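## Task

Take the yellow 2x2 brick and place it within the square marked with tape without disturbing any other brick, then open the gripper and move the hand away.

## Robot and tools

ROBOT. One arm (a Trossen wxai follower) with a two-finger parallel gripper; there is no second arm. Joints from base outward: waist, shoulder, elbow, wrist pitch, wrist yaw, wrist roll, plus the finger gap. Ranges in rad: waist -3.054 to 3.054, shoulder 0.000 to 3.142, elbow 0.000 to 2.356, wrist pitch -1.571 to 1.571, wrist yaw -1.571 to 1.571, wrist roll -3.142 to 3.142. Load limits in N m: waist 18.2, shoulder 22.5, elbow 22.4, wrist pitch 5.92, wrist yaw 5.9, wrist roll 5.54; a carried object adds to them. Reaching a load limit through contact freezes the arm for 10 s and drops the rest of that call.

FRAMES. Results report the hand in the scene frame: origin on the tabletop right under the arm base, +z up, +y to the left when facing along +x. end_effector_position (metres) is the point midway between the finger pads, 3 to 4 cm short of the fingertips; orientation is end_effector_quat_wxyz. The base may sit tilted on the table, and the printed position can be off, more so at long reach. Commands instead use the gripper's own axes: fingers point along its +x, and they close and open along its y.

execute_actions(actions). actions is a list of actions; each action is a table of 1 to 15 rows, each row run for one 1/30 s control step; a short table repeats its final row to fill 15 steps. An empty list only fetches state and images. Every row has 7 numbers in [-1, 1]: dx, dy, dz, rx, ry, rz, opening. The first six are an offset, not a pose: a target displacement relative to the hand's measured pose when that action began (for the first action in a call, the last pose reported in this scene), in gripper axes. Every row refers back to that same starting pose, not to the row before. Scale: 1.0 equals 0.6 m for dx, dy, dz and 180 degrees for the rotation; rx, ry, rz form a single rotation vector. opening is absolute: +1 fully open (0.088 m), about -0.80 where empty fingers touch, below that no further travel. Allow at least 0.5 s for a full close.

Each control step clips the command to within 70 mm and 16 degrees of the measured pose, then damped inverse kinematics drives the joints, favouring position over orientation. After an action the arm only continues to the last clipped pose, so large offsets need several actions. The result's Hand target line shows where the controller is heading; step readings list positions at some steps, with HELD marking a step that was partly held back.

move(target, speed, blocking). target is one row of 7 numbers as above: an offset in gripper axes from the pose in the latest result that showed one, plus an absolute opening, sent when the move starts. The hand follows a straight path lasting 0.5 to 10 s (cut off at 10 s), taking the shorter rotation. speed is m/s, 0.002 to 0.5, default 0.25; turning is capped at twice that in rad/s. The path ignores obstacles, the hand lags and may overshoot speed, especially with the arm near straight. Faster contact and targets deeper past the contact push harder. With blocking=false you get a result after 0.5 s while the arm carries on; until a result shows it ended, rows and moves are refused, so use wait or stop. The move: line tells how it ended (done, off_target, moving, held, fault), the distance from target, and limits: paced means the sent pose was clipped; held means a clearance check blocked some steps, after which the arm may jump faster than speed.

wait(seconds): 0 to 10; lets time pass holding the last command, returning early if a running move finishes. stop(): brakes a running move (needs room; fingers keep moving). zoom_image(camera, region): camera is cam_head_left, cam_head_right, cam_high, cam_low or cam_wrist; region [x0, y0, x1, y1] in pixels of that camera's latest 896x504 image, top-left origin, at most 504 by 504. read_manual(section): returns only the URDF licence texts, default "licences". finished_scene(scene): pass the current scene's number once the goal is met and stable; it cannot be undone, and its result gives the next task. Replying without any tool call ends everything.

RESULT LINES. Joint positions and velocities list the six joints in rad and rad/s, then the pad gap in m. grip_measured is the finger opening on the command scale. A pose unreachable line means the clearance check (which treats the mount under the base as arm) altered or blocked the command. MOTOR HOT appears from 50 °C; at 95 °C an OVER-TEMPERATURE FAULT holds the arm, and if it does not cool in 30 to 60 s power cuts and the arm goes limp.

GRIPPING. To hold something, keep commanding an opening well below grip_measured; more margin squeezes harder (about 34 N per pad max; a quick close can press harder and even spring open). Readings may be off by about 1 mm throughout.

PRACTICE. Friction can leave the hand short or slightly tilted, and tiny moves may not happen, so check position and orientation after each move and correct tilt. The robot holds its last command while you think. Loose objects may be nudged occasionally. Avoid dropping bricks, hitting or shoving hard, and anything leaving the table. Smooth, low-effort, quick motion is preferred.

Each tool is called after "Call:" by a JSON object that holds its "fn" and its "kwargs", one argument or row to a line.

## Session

Call:
{"fn": "execute_actions", "kwargs": {
  "actions": []
}}

Scene clock: 0.00 s.
end_effector_position=(+0.4676, +0.0703, +0.3891) grip_measured=+0.835 end_effector_quat_wxyz=(+0.931, +0.011, +0.131, +0.341) end_effector_velocity=(+0.001, +0.001, -0.005) end_effector_angular_velocity=(-0.020, -0.004, +0.013)
Joint positions: [ 0.603  2.029  1.695 -0.364  0.241 -0.505  0.08 ]
Joint velocities: [-0.007  0.002 -0.002 -0.007 -0.007 -0.022 -0.   ]
Motor temperatures (°C, as the motors report them): [28 26 25 27 25 27]
Heat: hottest waist 28 °C (+0.0 °C/min).
Hand target: +0.468, +0.070, +0.389; +0.931, +0.011, +0.131, +0.341

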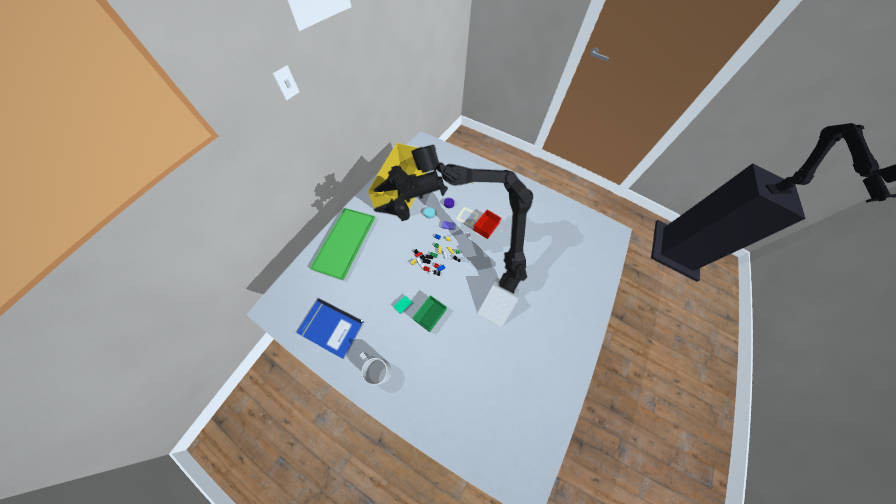

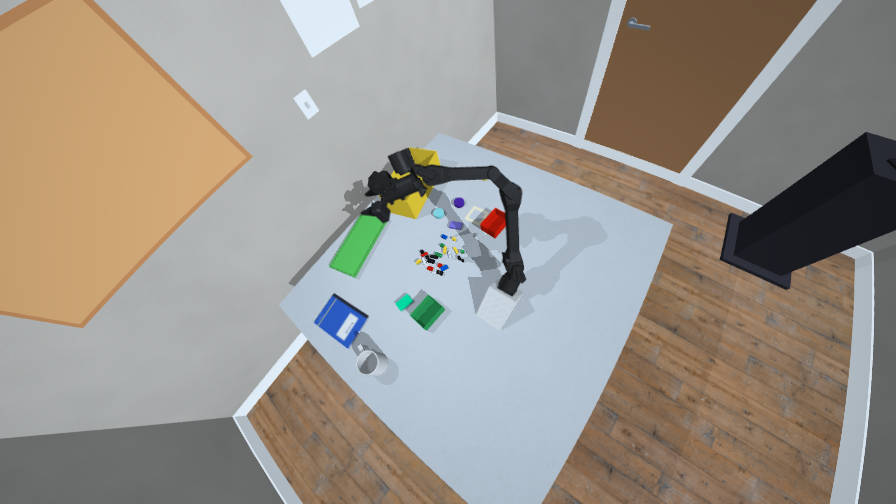

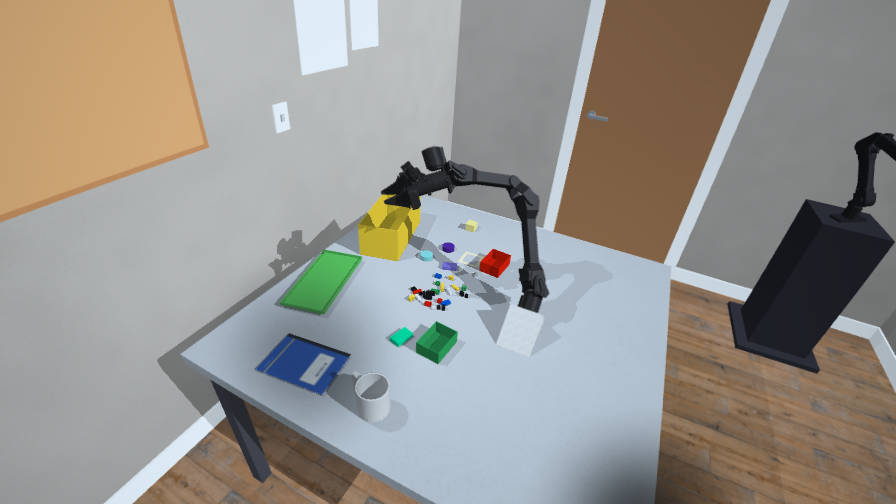

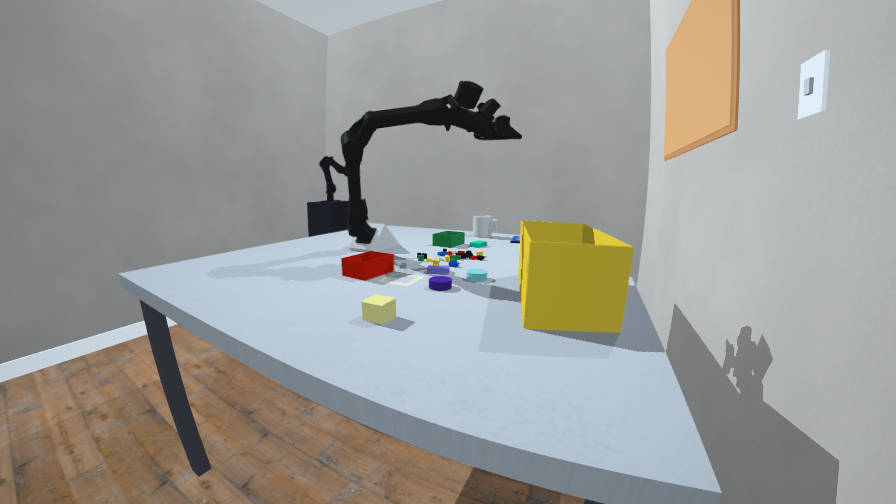

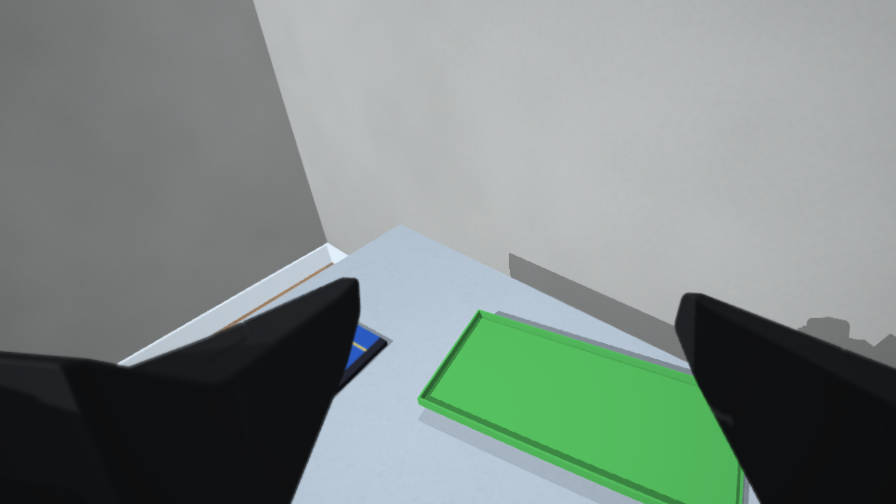

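Call:
{"fn": "zoom_image", "kwargs": {
  "camera": "cam_high",
  "region": [400, 240, 520, 320]
}}

Call:
{"fn": "zoom_image", "kwargs": {
  "camera": "cam_head_left",
  "region": [400, 195, 510, 285]
}}

Region (400, 240, 520, 320) of cam_high's 896x504 image, scaled by 4.200, with more detail than that image has.

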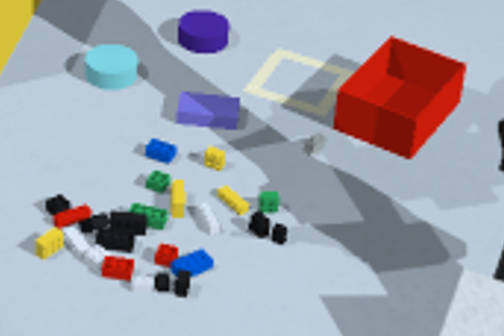

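Region (400, 195, 510, 285) of cam_head_left's 896x504 image, scaled by 4.582, with more detail than that image has; it fills the top 412 rows of this view, and the rest is white.

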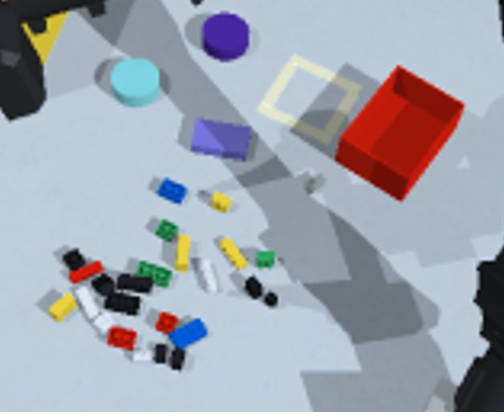

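Call:
{"fn": "move", "kwargs": {
  "target": [-0.292, -0.085, -0.4745, 0.162, 0.393, -0.173, 0.2],
  "speed": 0.3
}}

Scene clock: 3.23 s.
end_effector_position=(+0.3024, -0.1009, +0.1531) grip_measured=+0.200 end_effector_quat_wxyz=(+0.713, +0.002, +0.701, +0.005) end_effector_velocity=(-0.002, -0.004, +0.000) end_effector_angular_velocity=(-0.013, +0.009, +0.017)
Joint positions: [ 0.351  1.86   1.442 -1.51   0.767  0.522  0.049]
Joint velocities: [-0.002 -0.002  0.002 -0.022  0.007 -0.007 -0.   ]
Motor temperatures (°C, as the motors report them): [29 26 26 27 25 27]
Heat: hottest waist 29 °C (+0.0 °C/min).
Hand target: +0.301, -0.100, +0.150; +0.709, -0.003, +0.705, +0.004
Off the commanded pose: 0.004 m, 1 deg.
move: done

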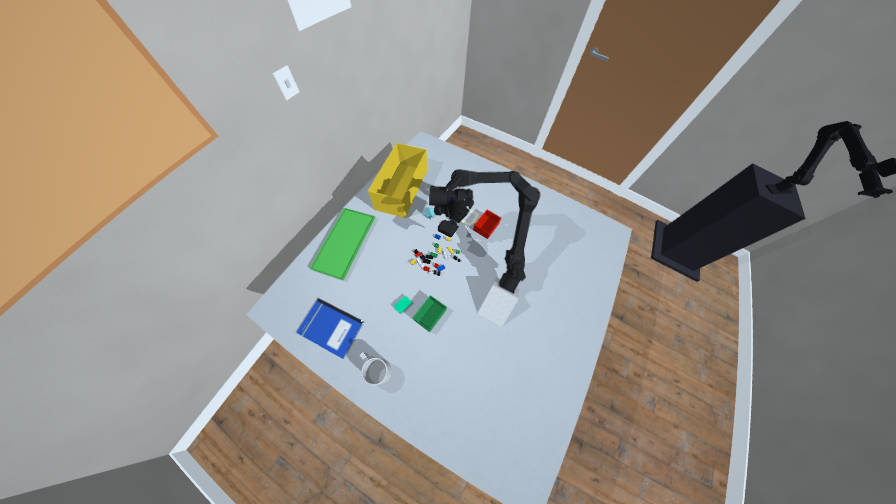

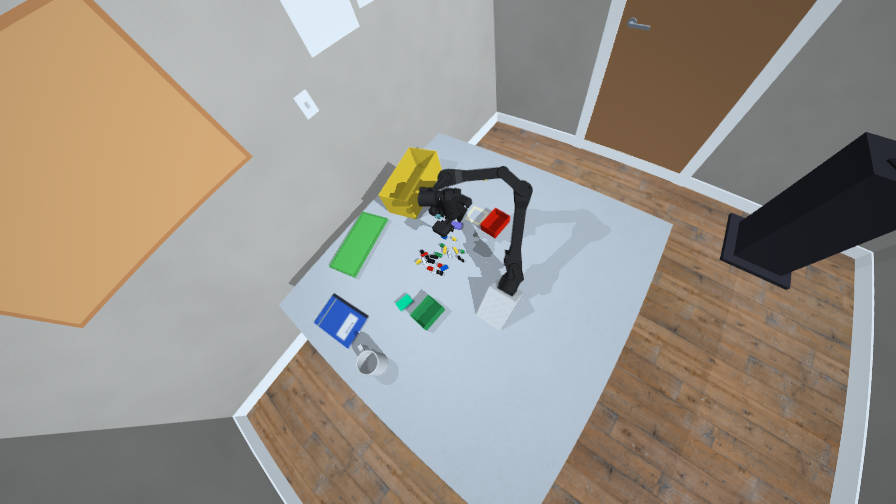

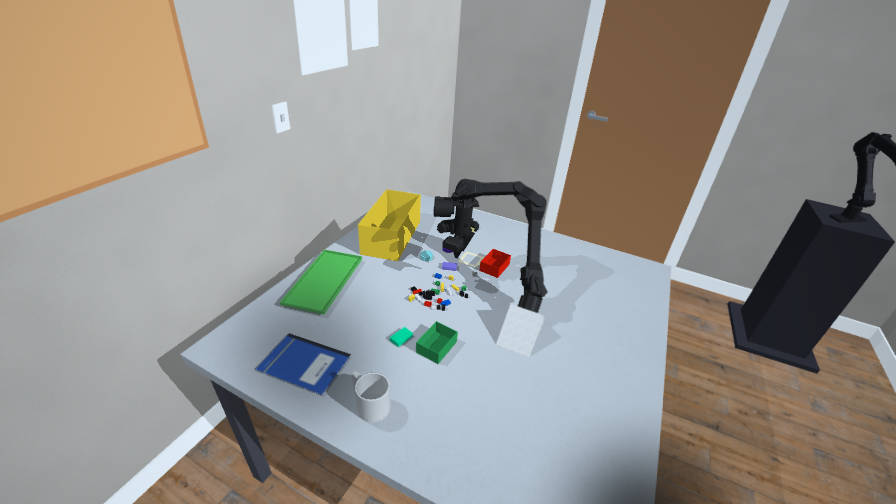

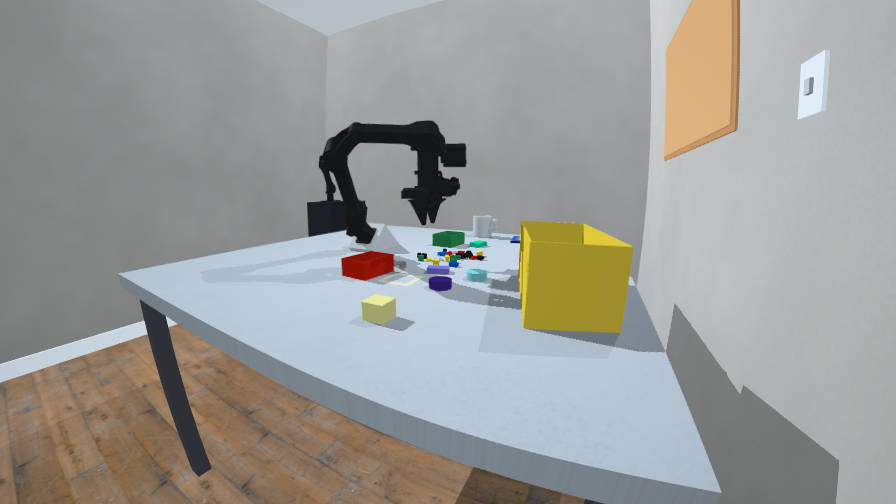

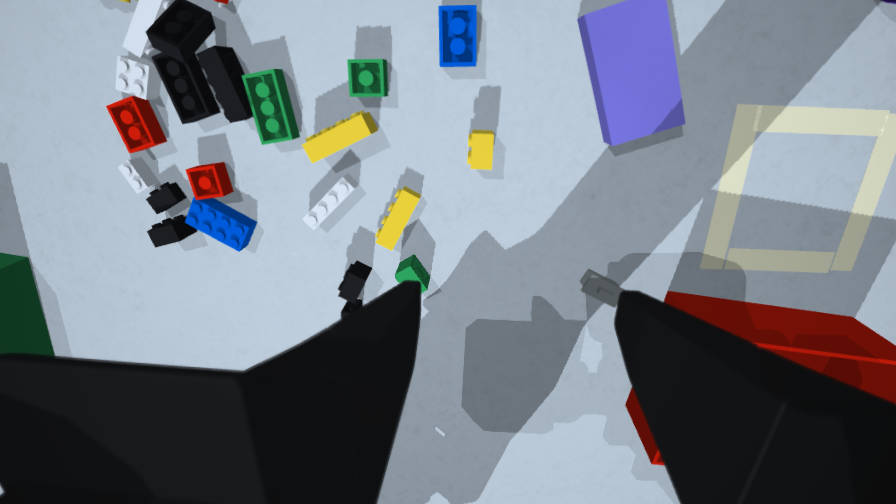

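Call:
{"fn": "move", "kwargs": {
  "target": [0.13, 0.0107, 0.047, 0, 0.005, 0, -0.25],
  "speed": 0.15
}}

Call:
{"fn": "zoom_image", "kwargs": {
  "camera": "cam_low",
  "region": [380, 210, 480, 280]
}}

Scene clock: 4.57 s.
end_effector_position=(+0.3327, -0.0949, +0.0791) grip_measured=-0.250 end_effector_quat_wxyz=(+0.710, +0.008, +0.704, +0.003) end_effector_velocity=(-0.002, -0.002, -0.001) end_effector_angular_velocity=(-0.009, +0.004, +0.011)
Joint positions: [ 0.172  1.929  1.33  -1.163  0.807  0.294  0.027]
Joint velocities: [-0.002 -0.002 -0.002 -0.007  0.007 -0.007 -0.   ]
Motor temperatures (°C, as the motors report them): [29 26 26 27 25 27]
Heat: hottest waist 29 °C (+0.0 °C/min).
Hand target: +0.331, -0.093, +0.075; +0.707, +0.002, +0.707, +0.005
Off the commanded pose: 0.004 m, 1 deg.
move: done

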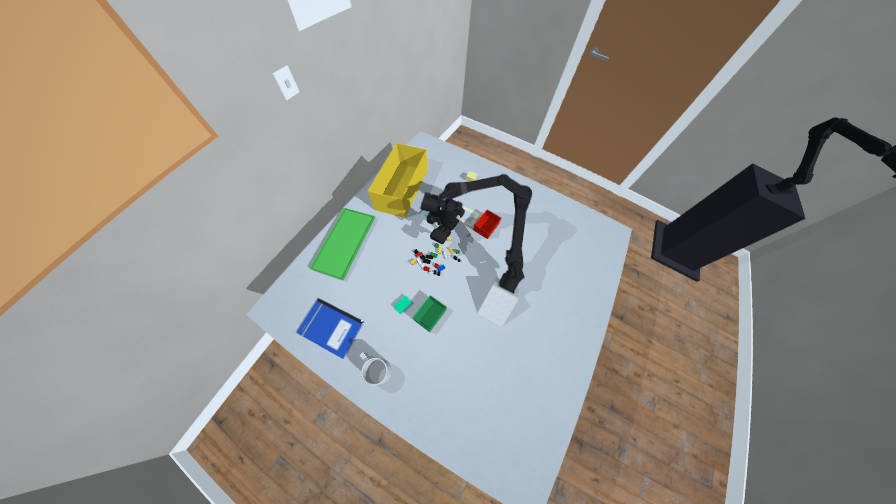

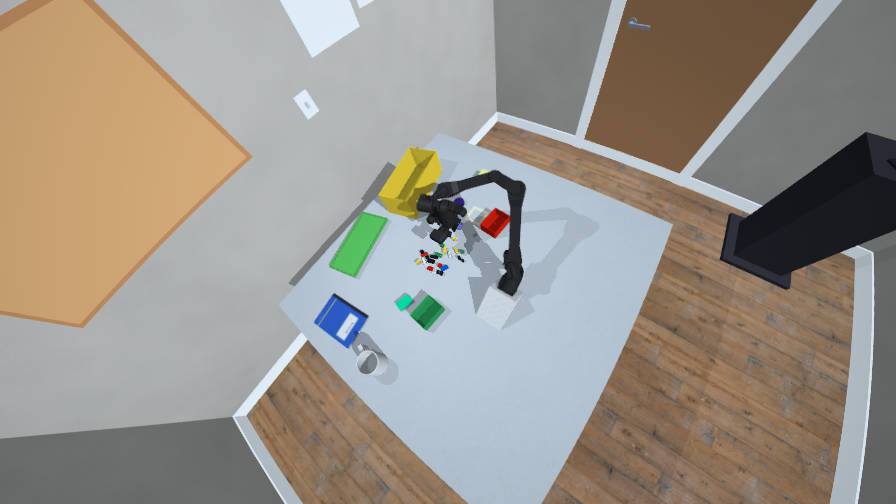

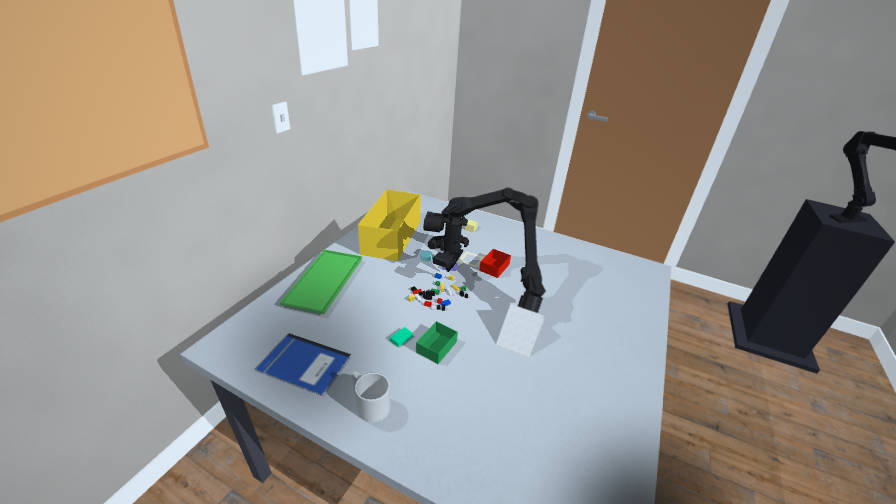

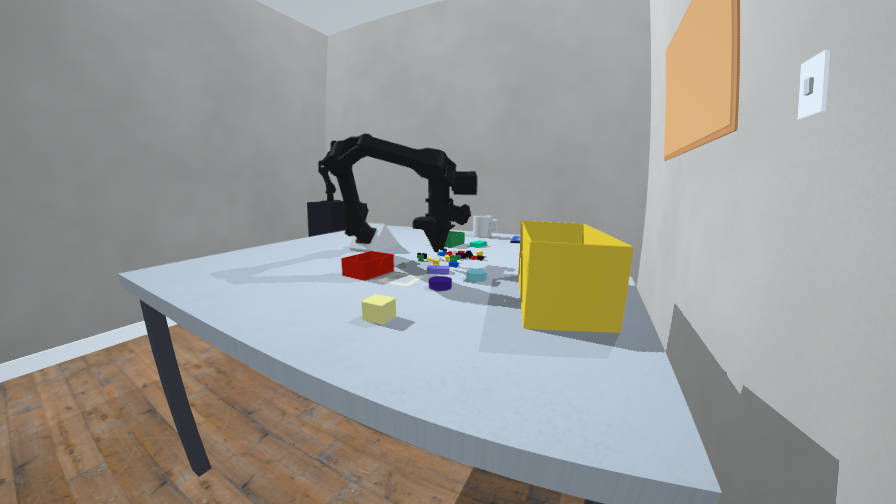

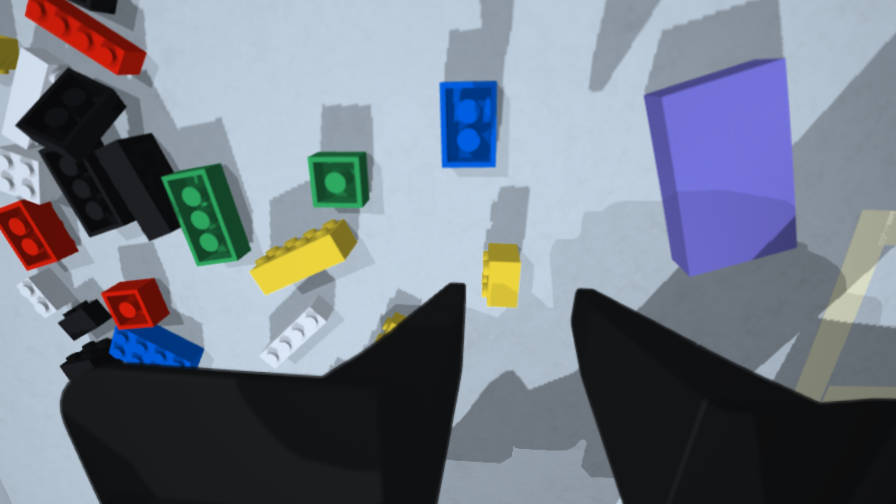

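Region (380, 210, 480, 280) of cam_low's 896x504 image, scaled by 5.040, with more detail than that image has; it fills the top 353 rows of this view, and the rest is white.

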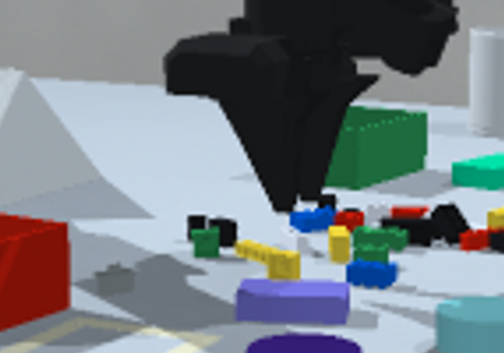

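Call:
{"fn": "move", "kwargs": {
  "target": [0.064, 0.002, -0.007, 0, 0, 0, -0.25],
  "speed": 0.07
}}

Call:
{"fn": "zoom_image", "kwargs": {
  "camera": "cam_low",
  "region": [380, 210, 480, 280]
}}

Scene clock: 5.70 s.
end_effector_position=(+0.3304, -0.0913, +0.0418) grip_measured=-0.250 end_effector_quat_wxyz=(+0.711, +0.010, +0.703, +0.003) end_effector_velocity=(-0.002, +0.003, -0.001) end_effector_angular_velocity=(+0.022, +0.003, +0.033)
Joint positions: [ 0.097  1.929  1.215 -0.967  0.816  0.186  0.027]
Joint velocities: [-0.002 -0.002 -0.007  0.007 -0.022 -0.037 -0.   ]
Motor temperatures (°C, as the motors report them): [29 26 26 27 25 27]
Heat: hottest waist 29 °C (+10.5 °C/min).
Hand target: +0.329, -0.093, +0.041; +0.710, +0.008, +0.704, +0.003
Off the commanded pose: 0.003 m, 0 deg.
move: done

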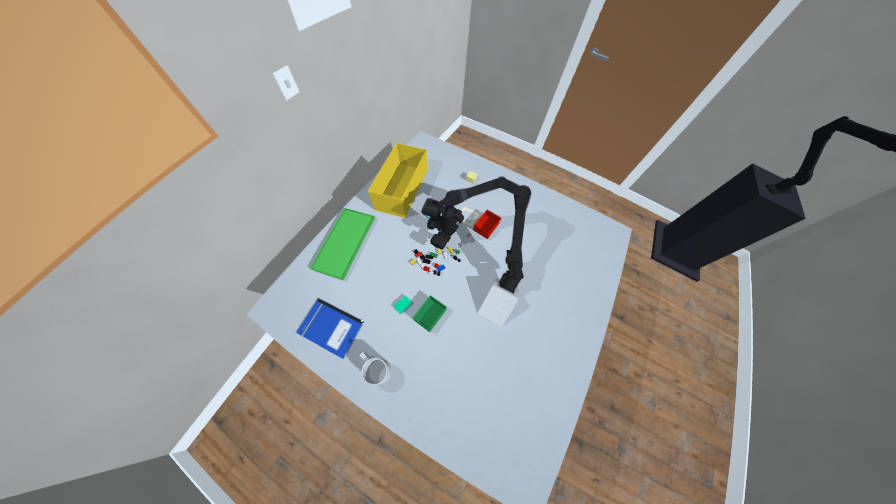

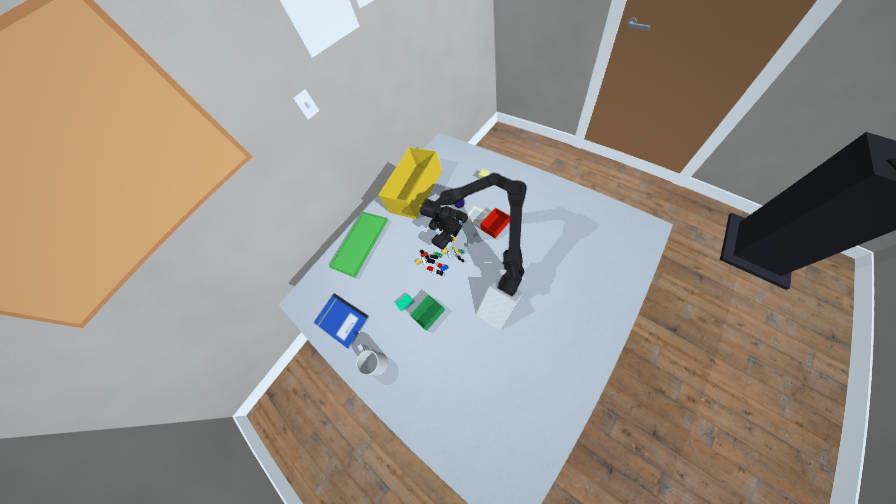

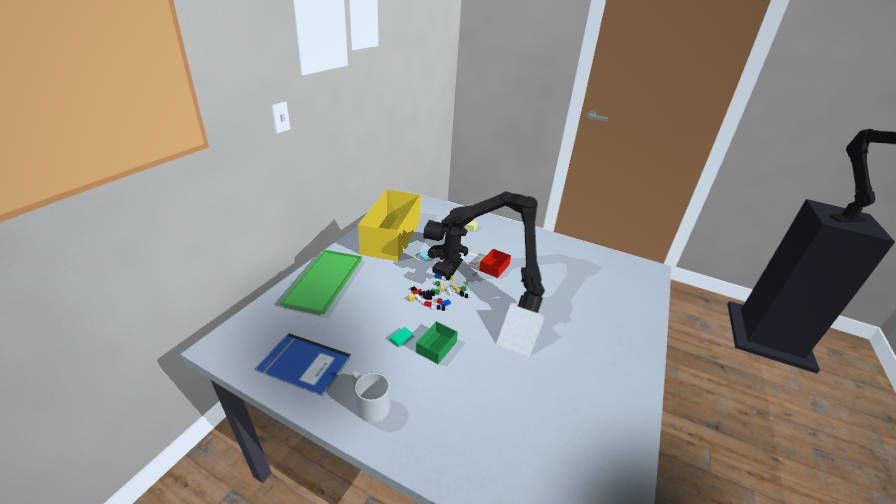

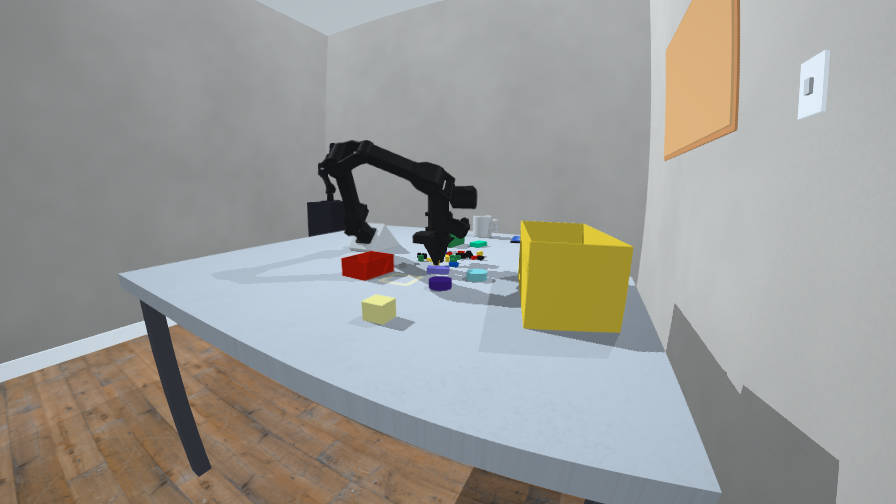

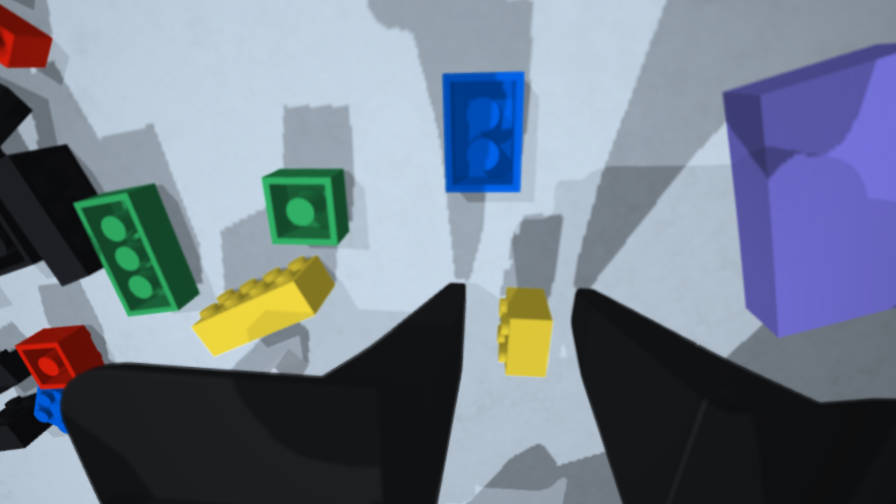

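Region (380, 210, 480, 280) of cam_low's 896x504 image, scaled by 5.040, with more detail than that image has; it fills the top 353 rows of this view, and the rest is white.

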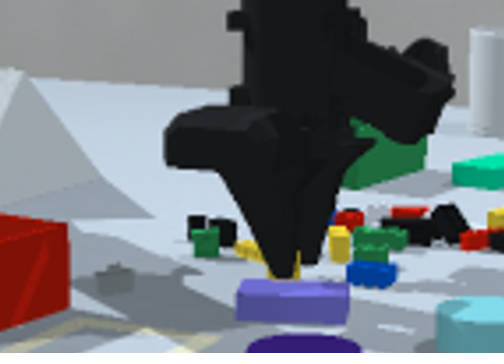

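Call:
{"fn": "execute_actions", "kwargs": {
  "actions": [
    [[0,0,0,0,0,0,-0.35],[0,0,0,0,0,0,-0.45],[0,0,0,0,0,0,-0.52],[0,0,0,0,0,0,-0.58],[0,0,0,0,0,0,-0.64],[0,0,0,0,0,0,-0.7],[0,0,0,0,0,0,-0.75],[0,0,0,0,0,0,-0.8]]
  ]
}}

Call:
{"fn": "move", "kwargs": {
  "target": [-0.07, -0.03, 0, 0, 0, 0, -0.8],
  "speed": 0.12
}}

Call:
{"fn": "move", "kwargs": {
  "target": [-0.02, -0.25, -0.01, 0, 0, 0, -0.8],
  "speed": 0.2
}}

Scene clock: 6.33 s.
end_effector_position=(+0.3303, -0.0912, +0.0417) grip_measured=-0.596 end_effector_quat_wxyz=(+0.711, +0.009, +0.703, +0.003) end_effector_velocity=(-0.003, +0.002, -0.000) end_effector_angular_velocity=(+0.020, +0.010, +0.026)
Joint positions: [ 0.097  1.929  1.214 -0.966  0.816  0.186  0.01 ]
Joint velocities: [-0.002 -0.002 -0.002 -0.007 -0.022 -0.022 -0.   ]
Motor temperatures (°C, as the motors report them): [29 26 26 27 25 27]
Heat: hottest waist 29 °C (+9.5 °C/min).
Hand target: +0.330, -0.091, +0.042; +0.711, +0.010, +0.704, +0.003
Off the commanded pose: 0.000 m, 0 deg.
Step readings (end_effector_position):
0: (+0.3304, -0.0912, +0.0417)
1: (+0.3303, -0.0912, +0.0417)
2: (+0.3303, -0.0912, +0.0417)
4: (+0.3303, -0.0912, +0.0417)
8: (+0.3303, -0.0912, +0.0417)
15: end_effector_position above

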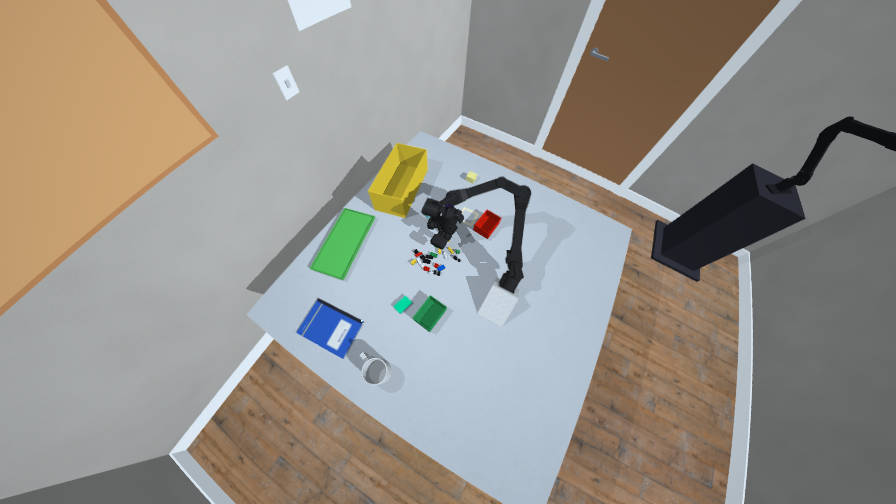

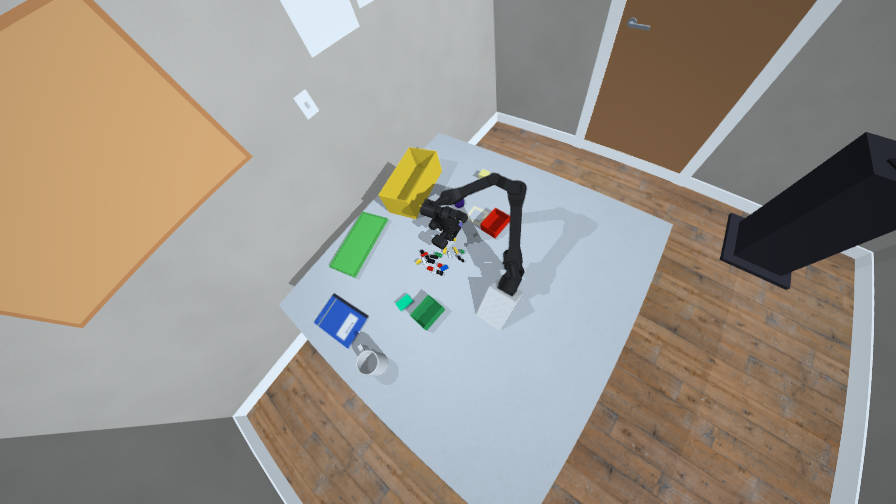

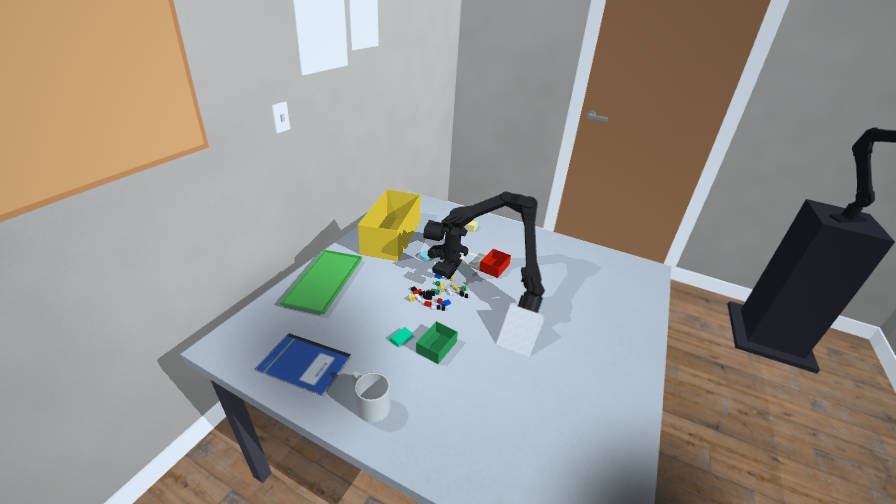

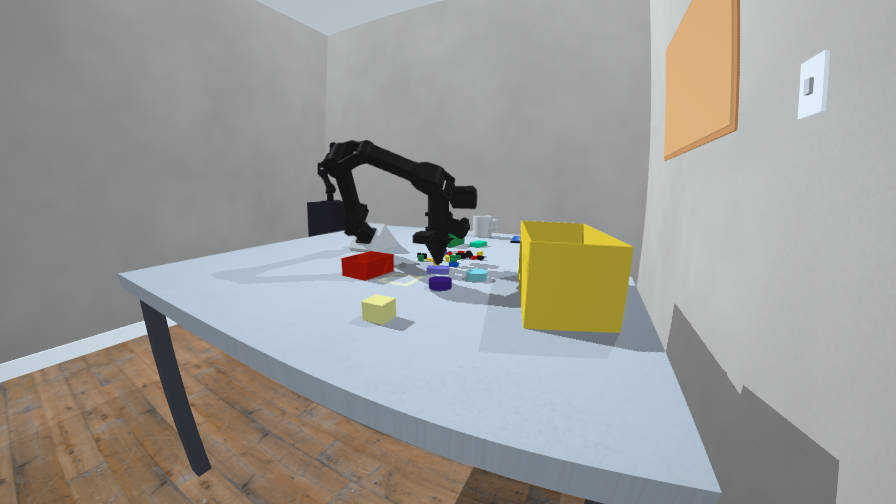

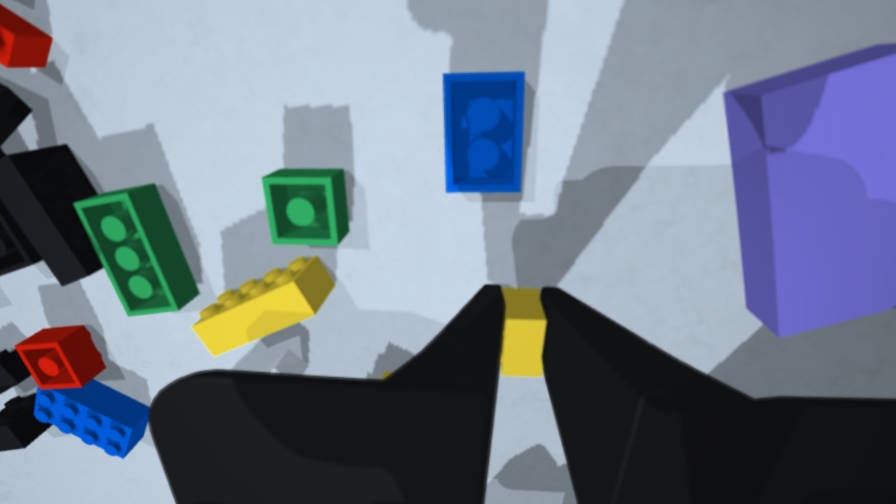

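Scene clock: 7.13 s.
end_effector_position=(+0.3287, -0.1089, +0.0805) grip_measured=-0.598 end_effector_quat_wxyz=(+0.709, +0.004, +0.706, +0.005) end_effector_velocity=(-0.000, -0.002, -0.001) end_effector_angular_velocity=(-0.008, +0.005, +0.011)
Joint positions: [ 0.15   1.894  1.329 -1.182  0.812  0.259  0.01 ]
Joint velocities: [-0.002  0.002  0.002 -0.007  0.007 -0.007 -0.   ]
Motor temperatures (°C, as the motors report them): [29 26 26 27 25 27]
Heat: hottest waist 29 °C (+8.4 °C/min).
Hand target: +0.330, -0.110, +0.083; +0.711, +0.010, +0.703, +0.003
Off the commanded pose: 0.003 m, 1 deg.
move: done

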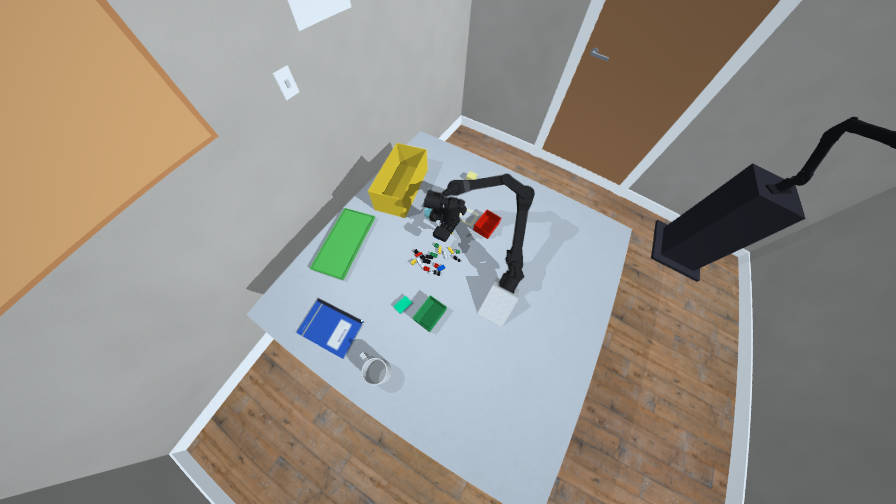

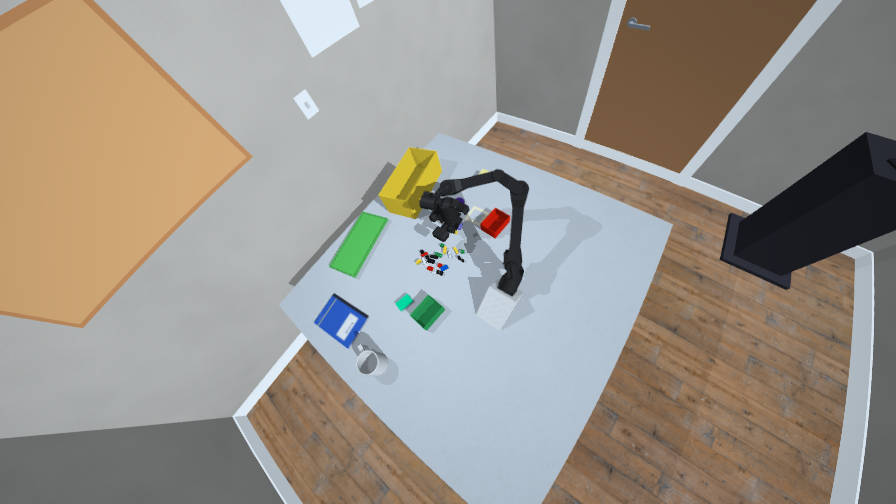

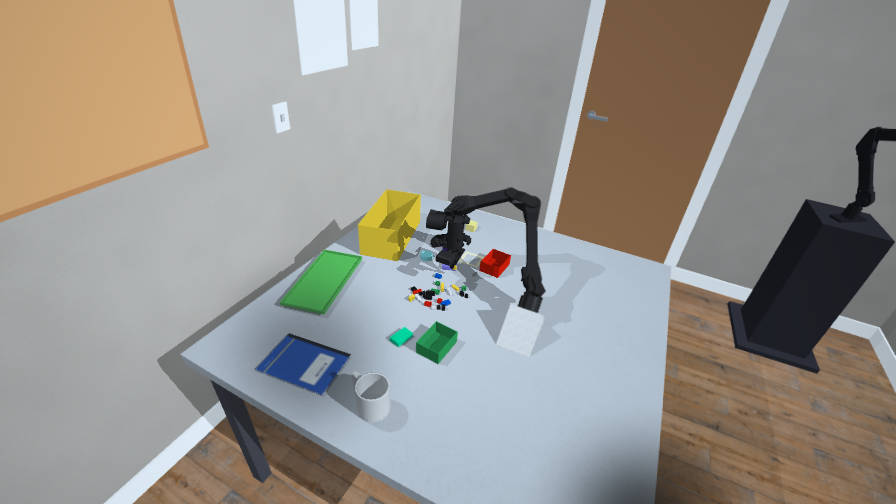

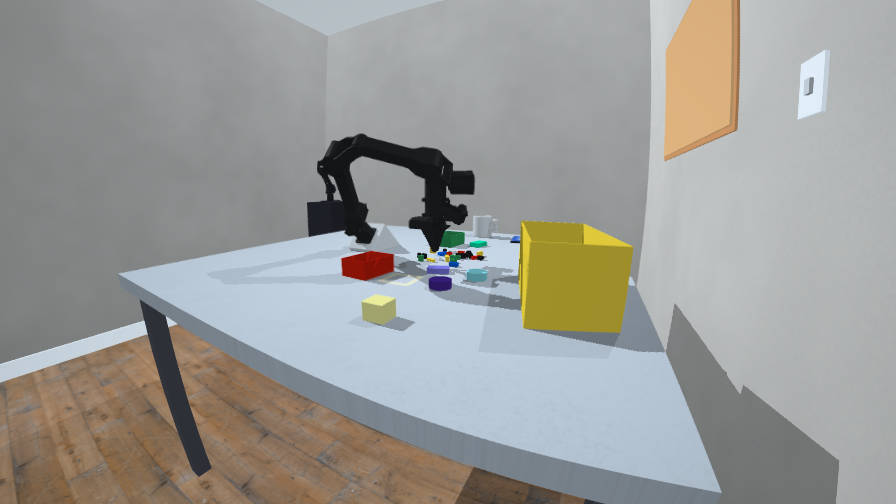

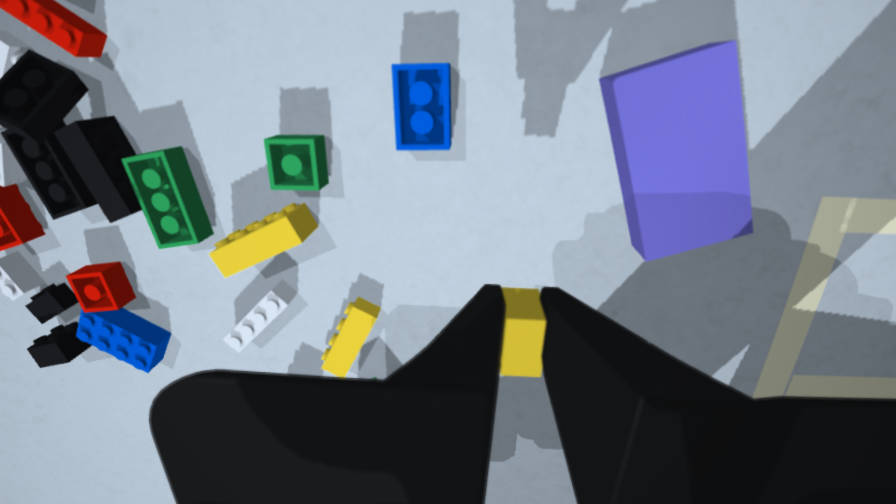

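Scene clock: 8.27 s.
end_effector_position=(+0.3219, -0.2569, +0.0879) grip_measured=-0.598 end_effector_quat_wxyz=(+0.706, +0.003, +0.708, +0.006) end_effector_velocity=(+0.001, +0.001, +0.000) end_effector_angular_velocity=(+0.021, -0.010, +0.026)
Joint positions: [-0.136  1.726  1.583 -1.307  0.821 -0.155  0.01 ]
Joint velocities: [-0.002 -0.002  0.002  0.007 -0.022 -0.037 -0.   ]
Motor temperatures (°C, as the motors report them): [30 27 26 27 25 27]
Heat: hottest waist 30 °C (+14.5 °C/min).
Hand target: +0.322, -0.259, +0.089; +0.707, +0.004, +0.707, +0.006
Off the commanded pose: 0.003 m, 0 deg.
move: done

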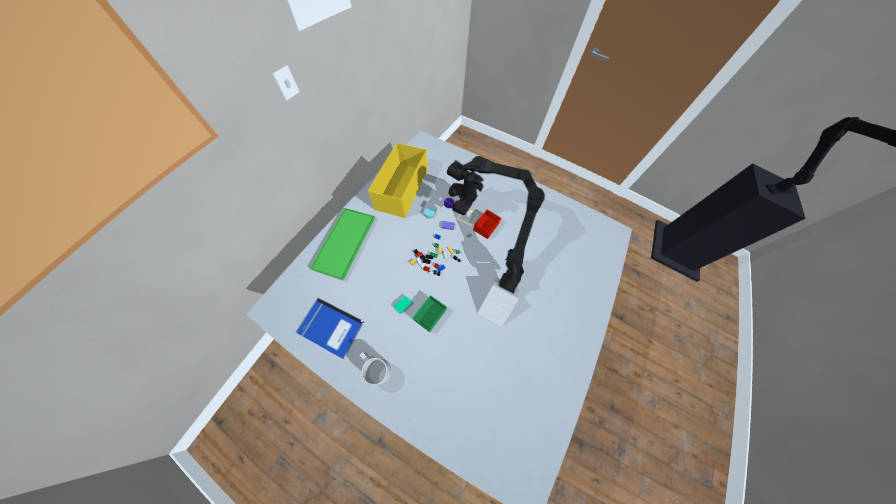

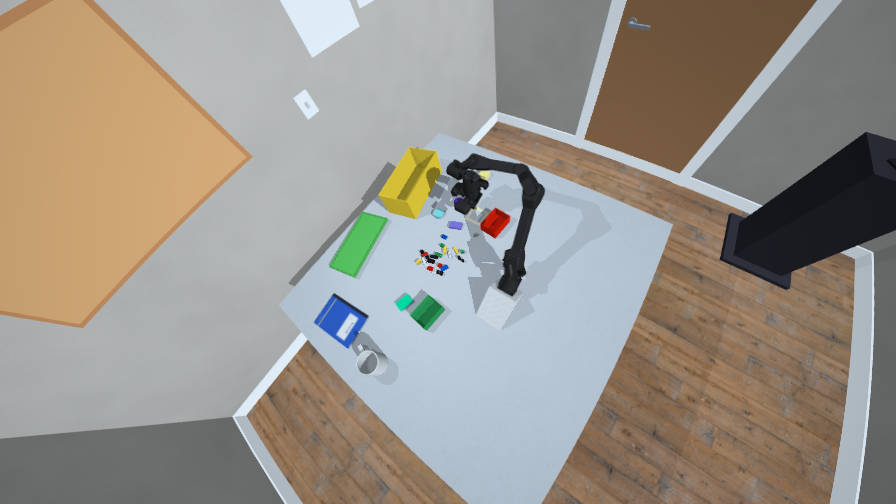

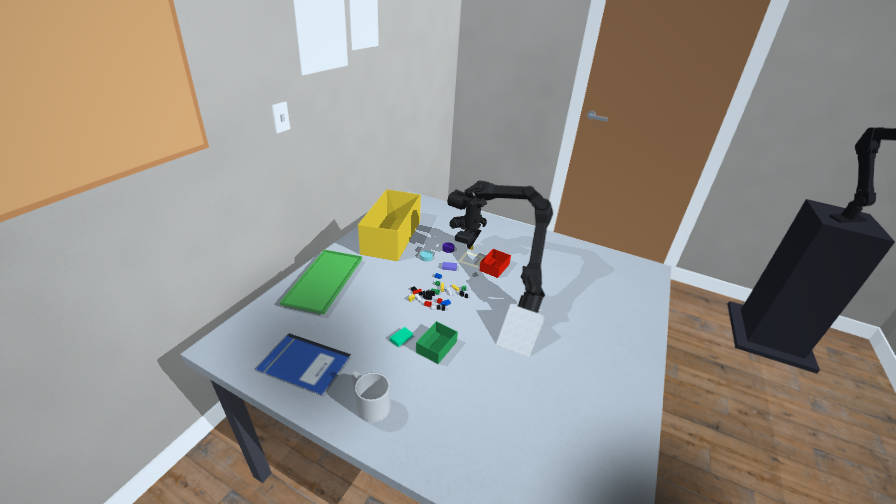

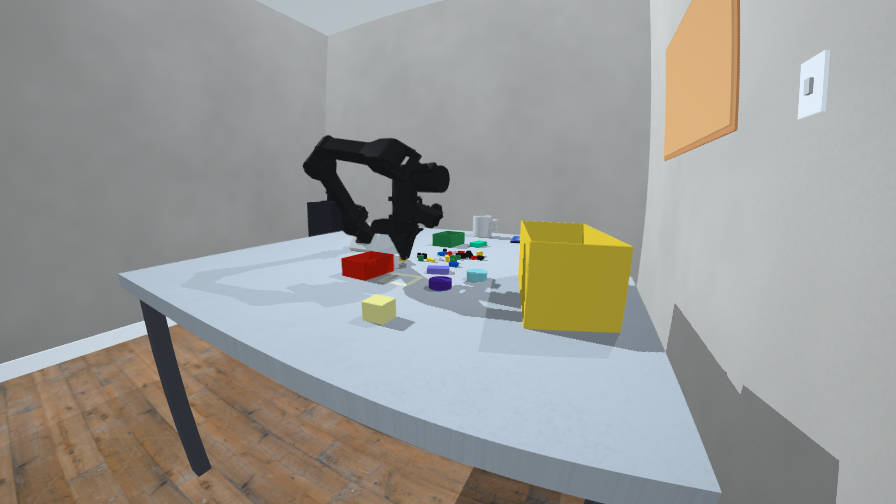

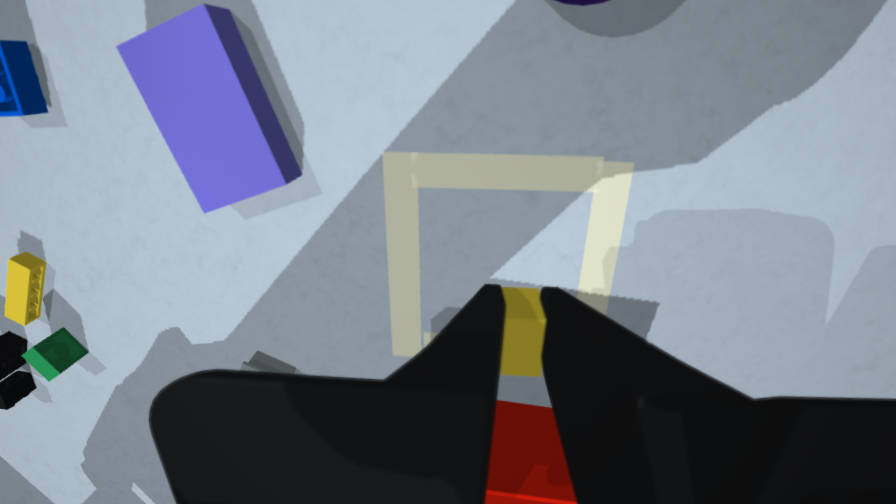

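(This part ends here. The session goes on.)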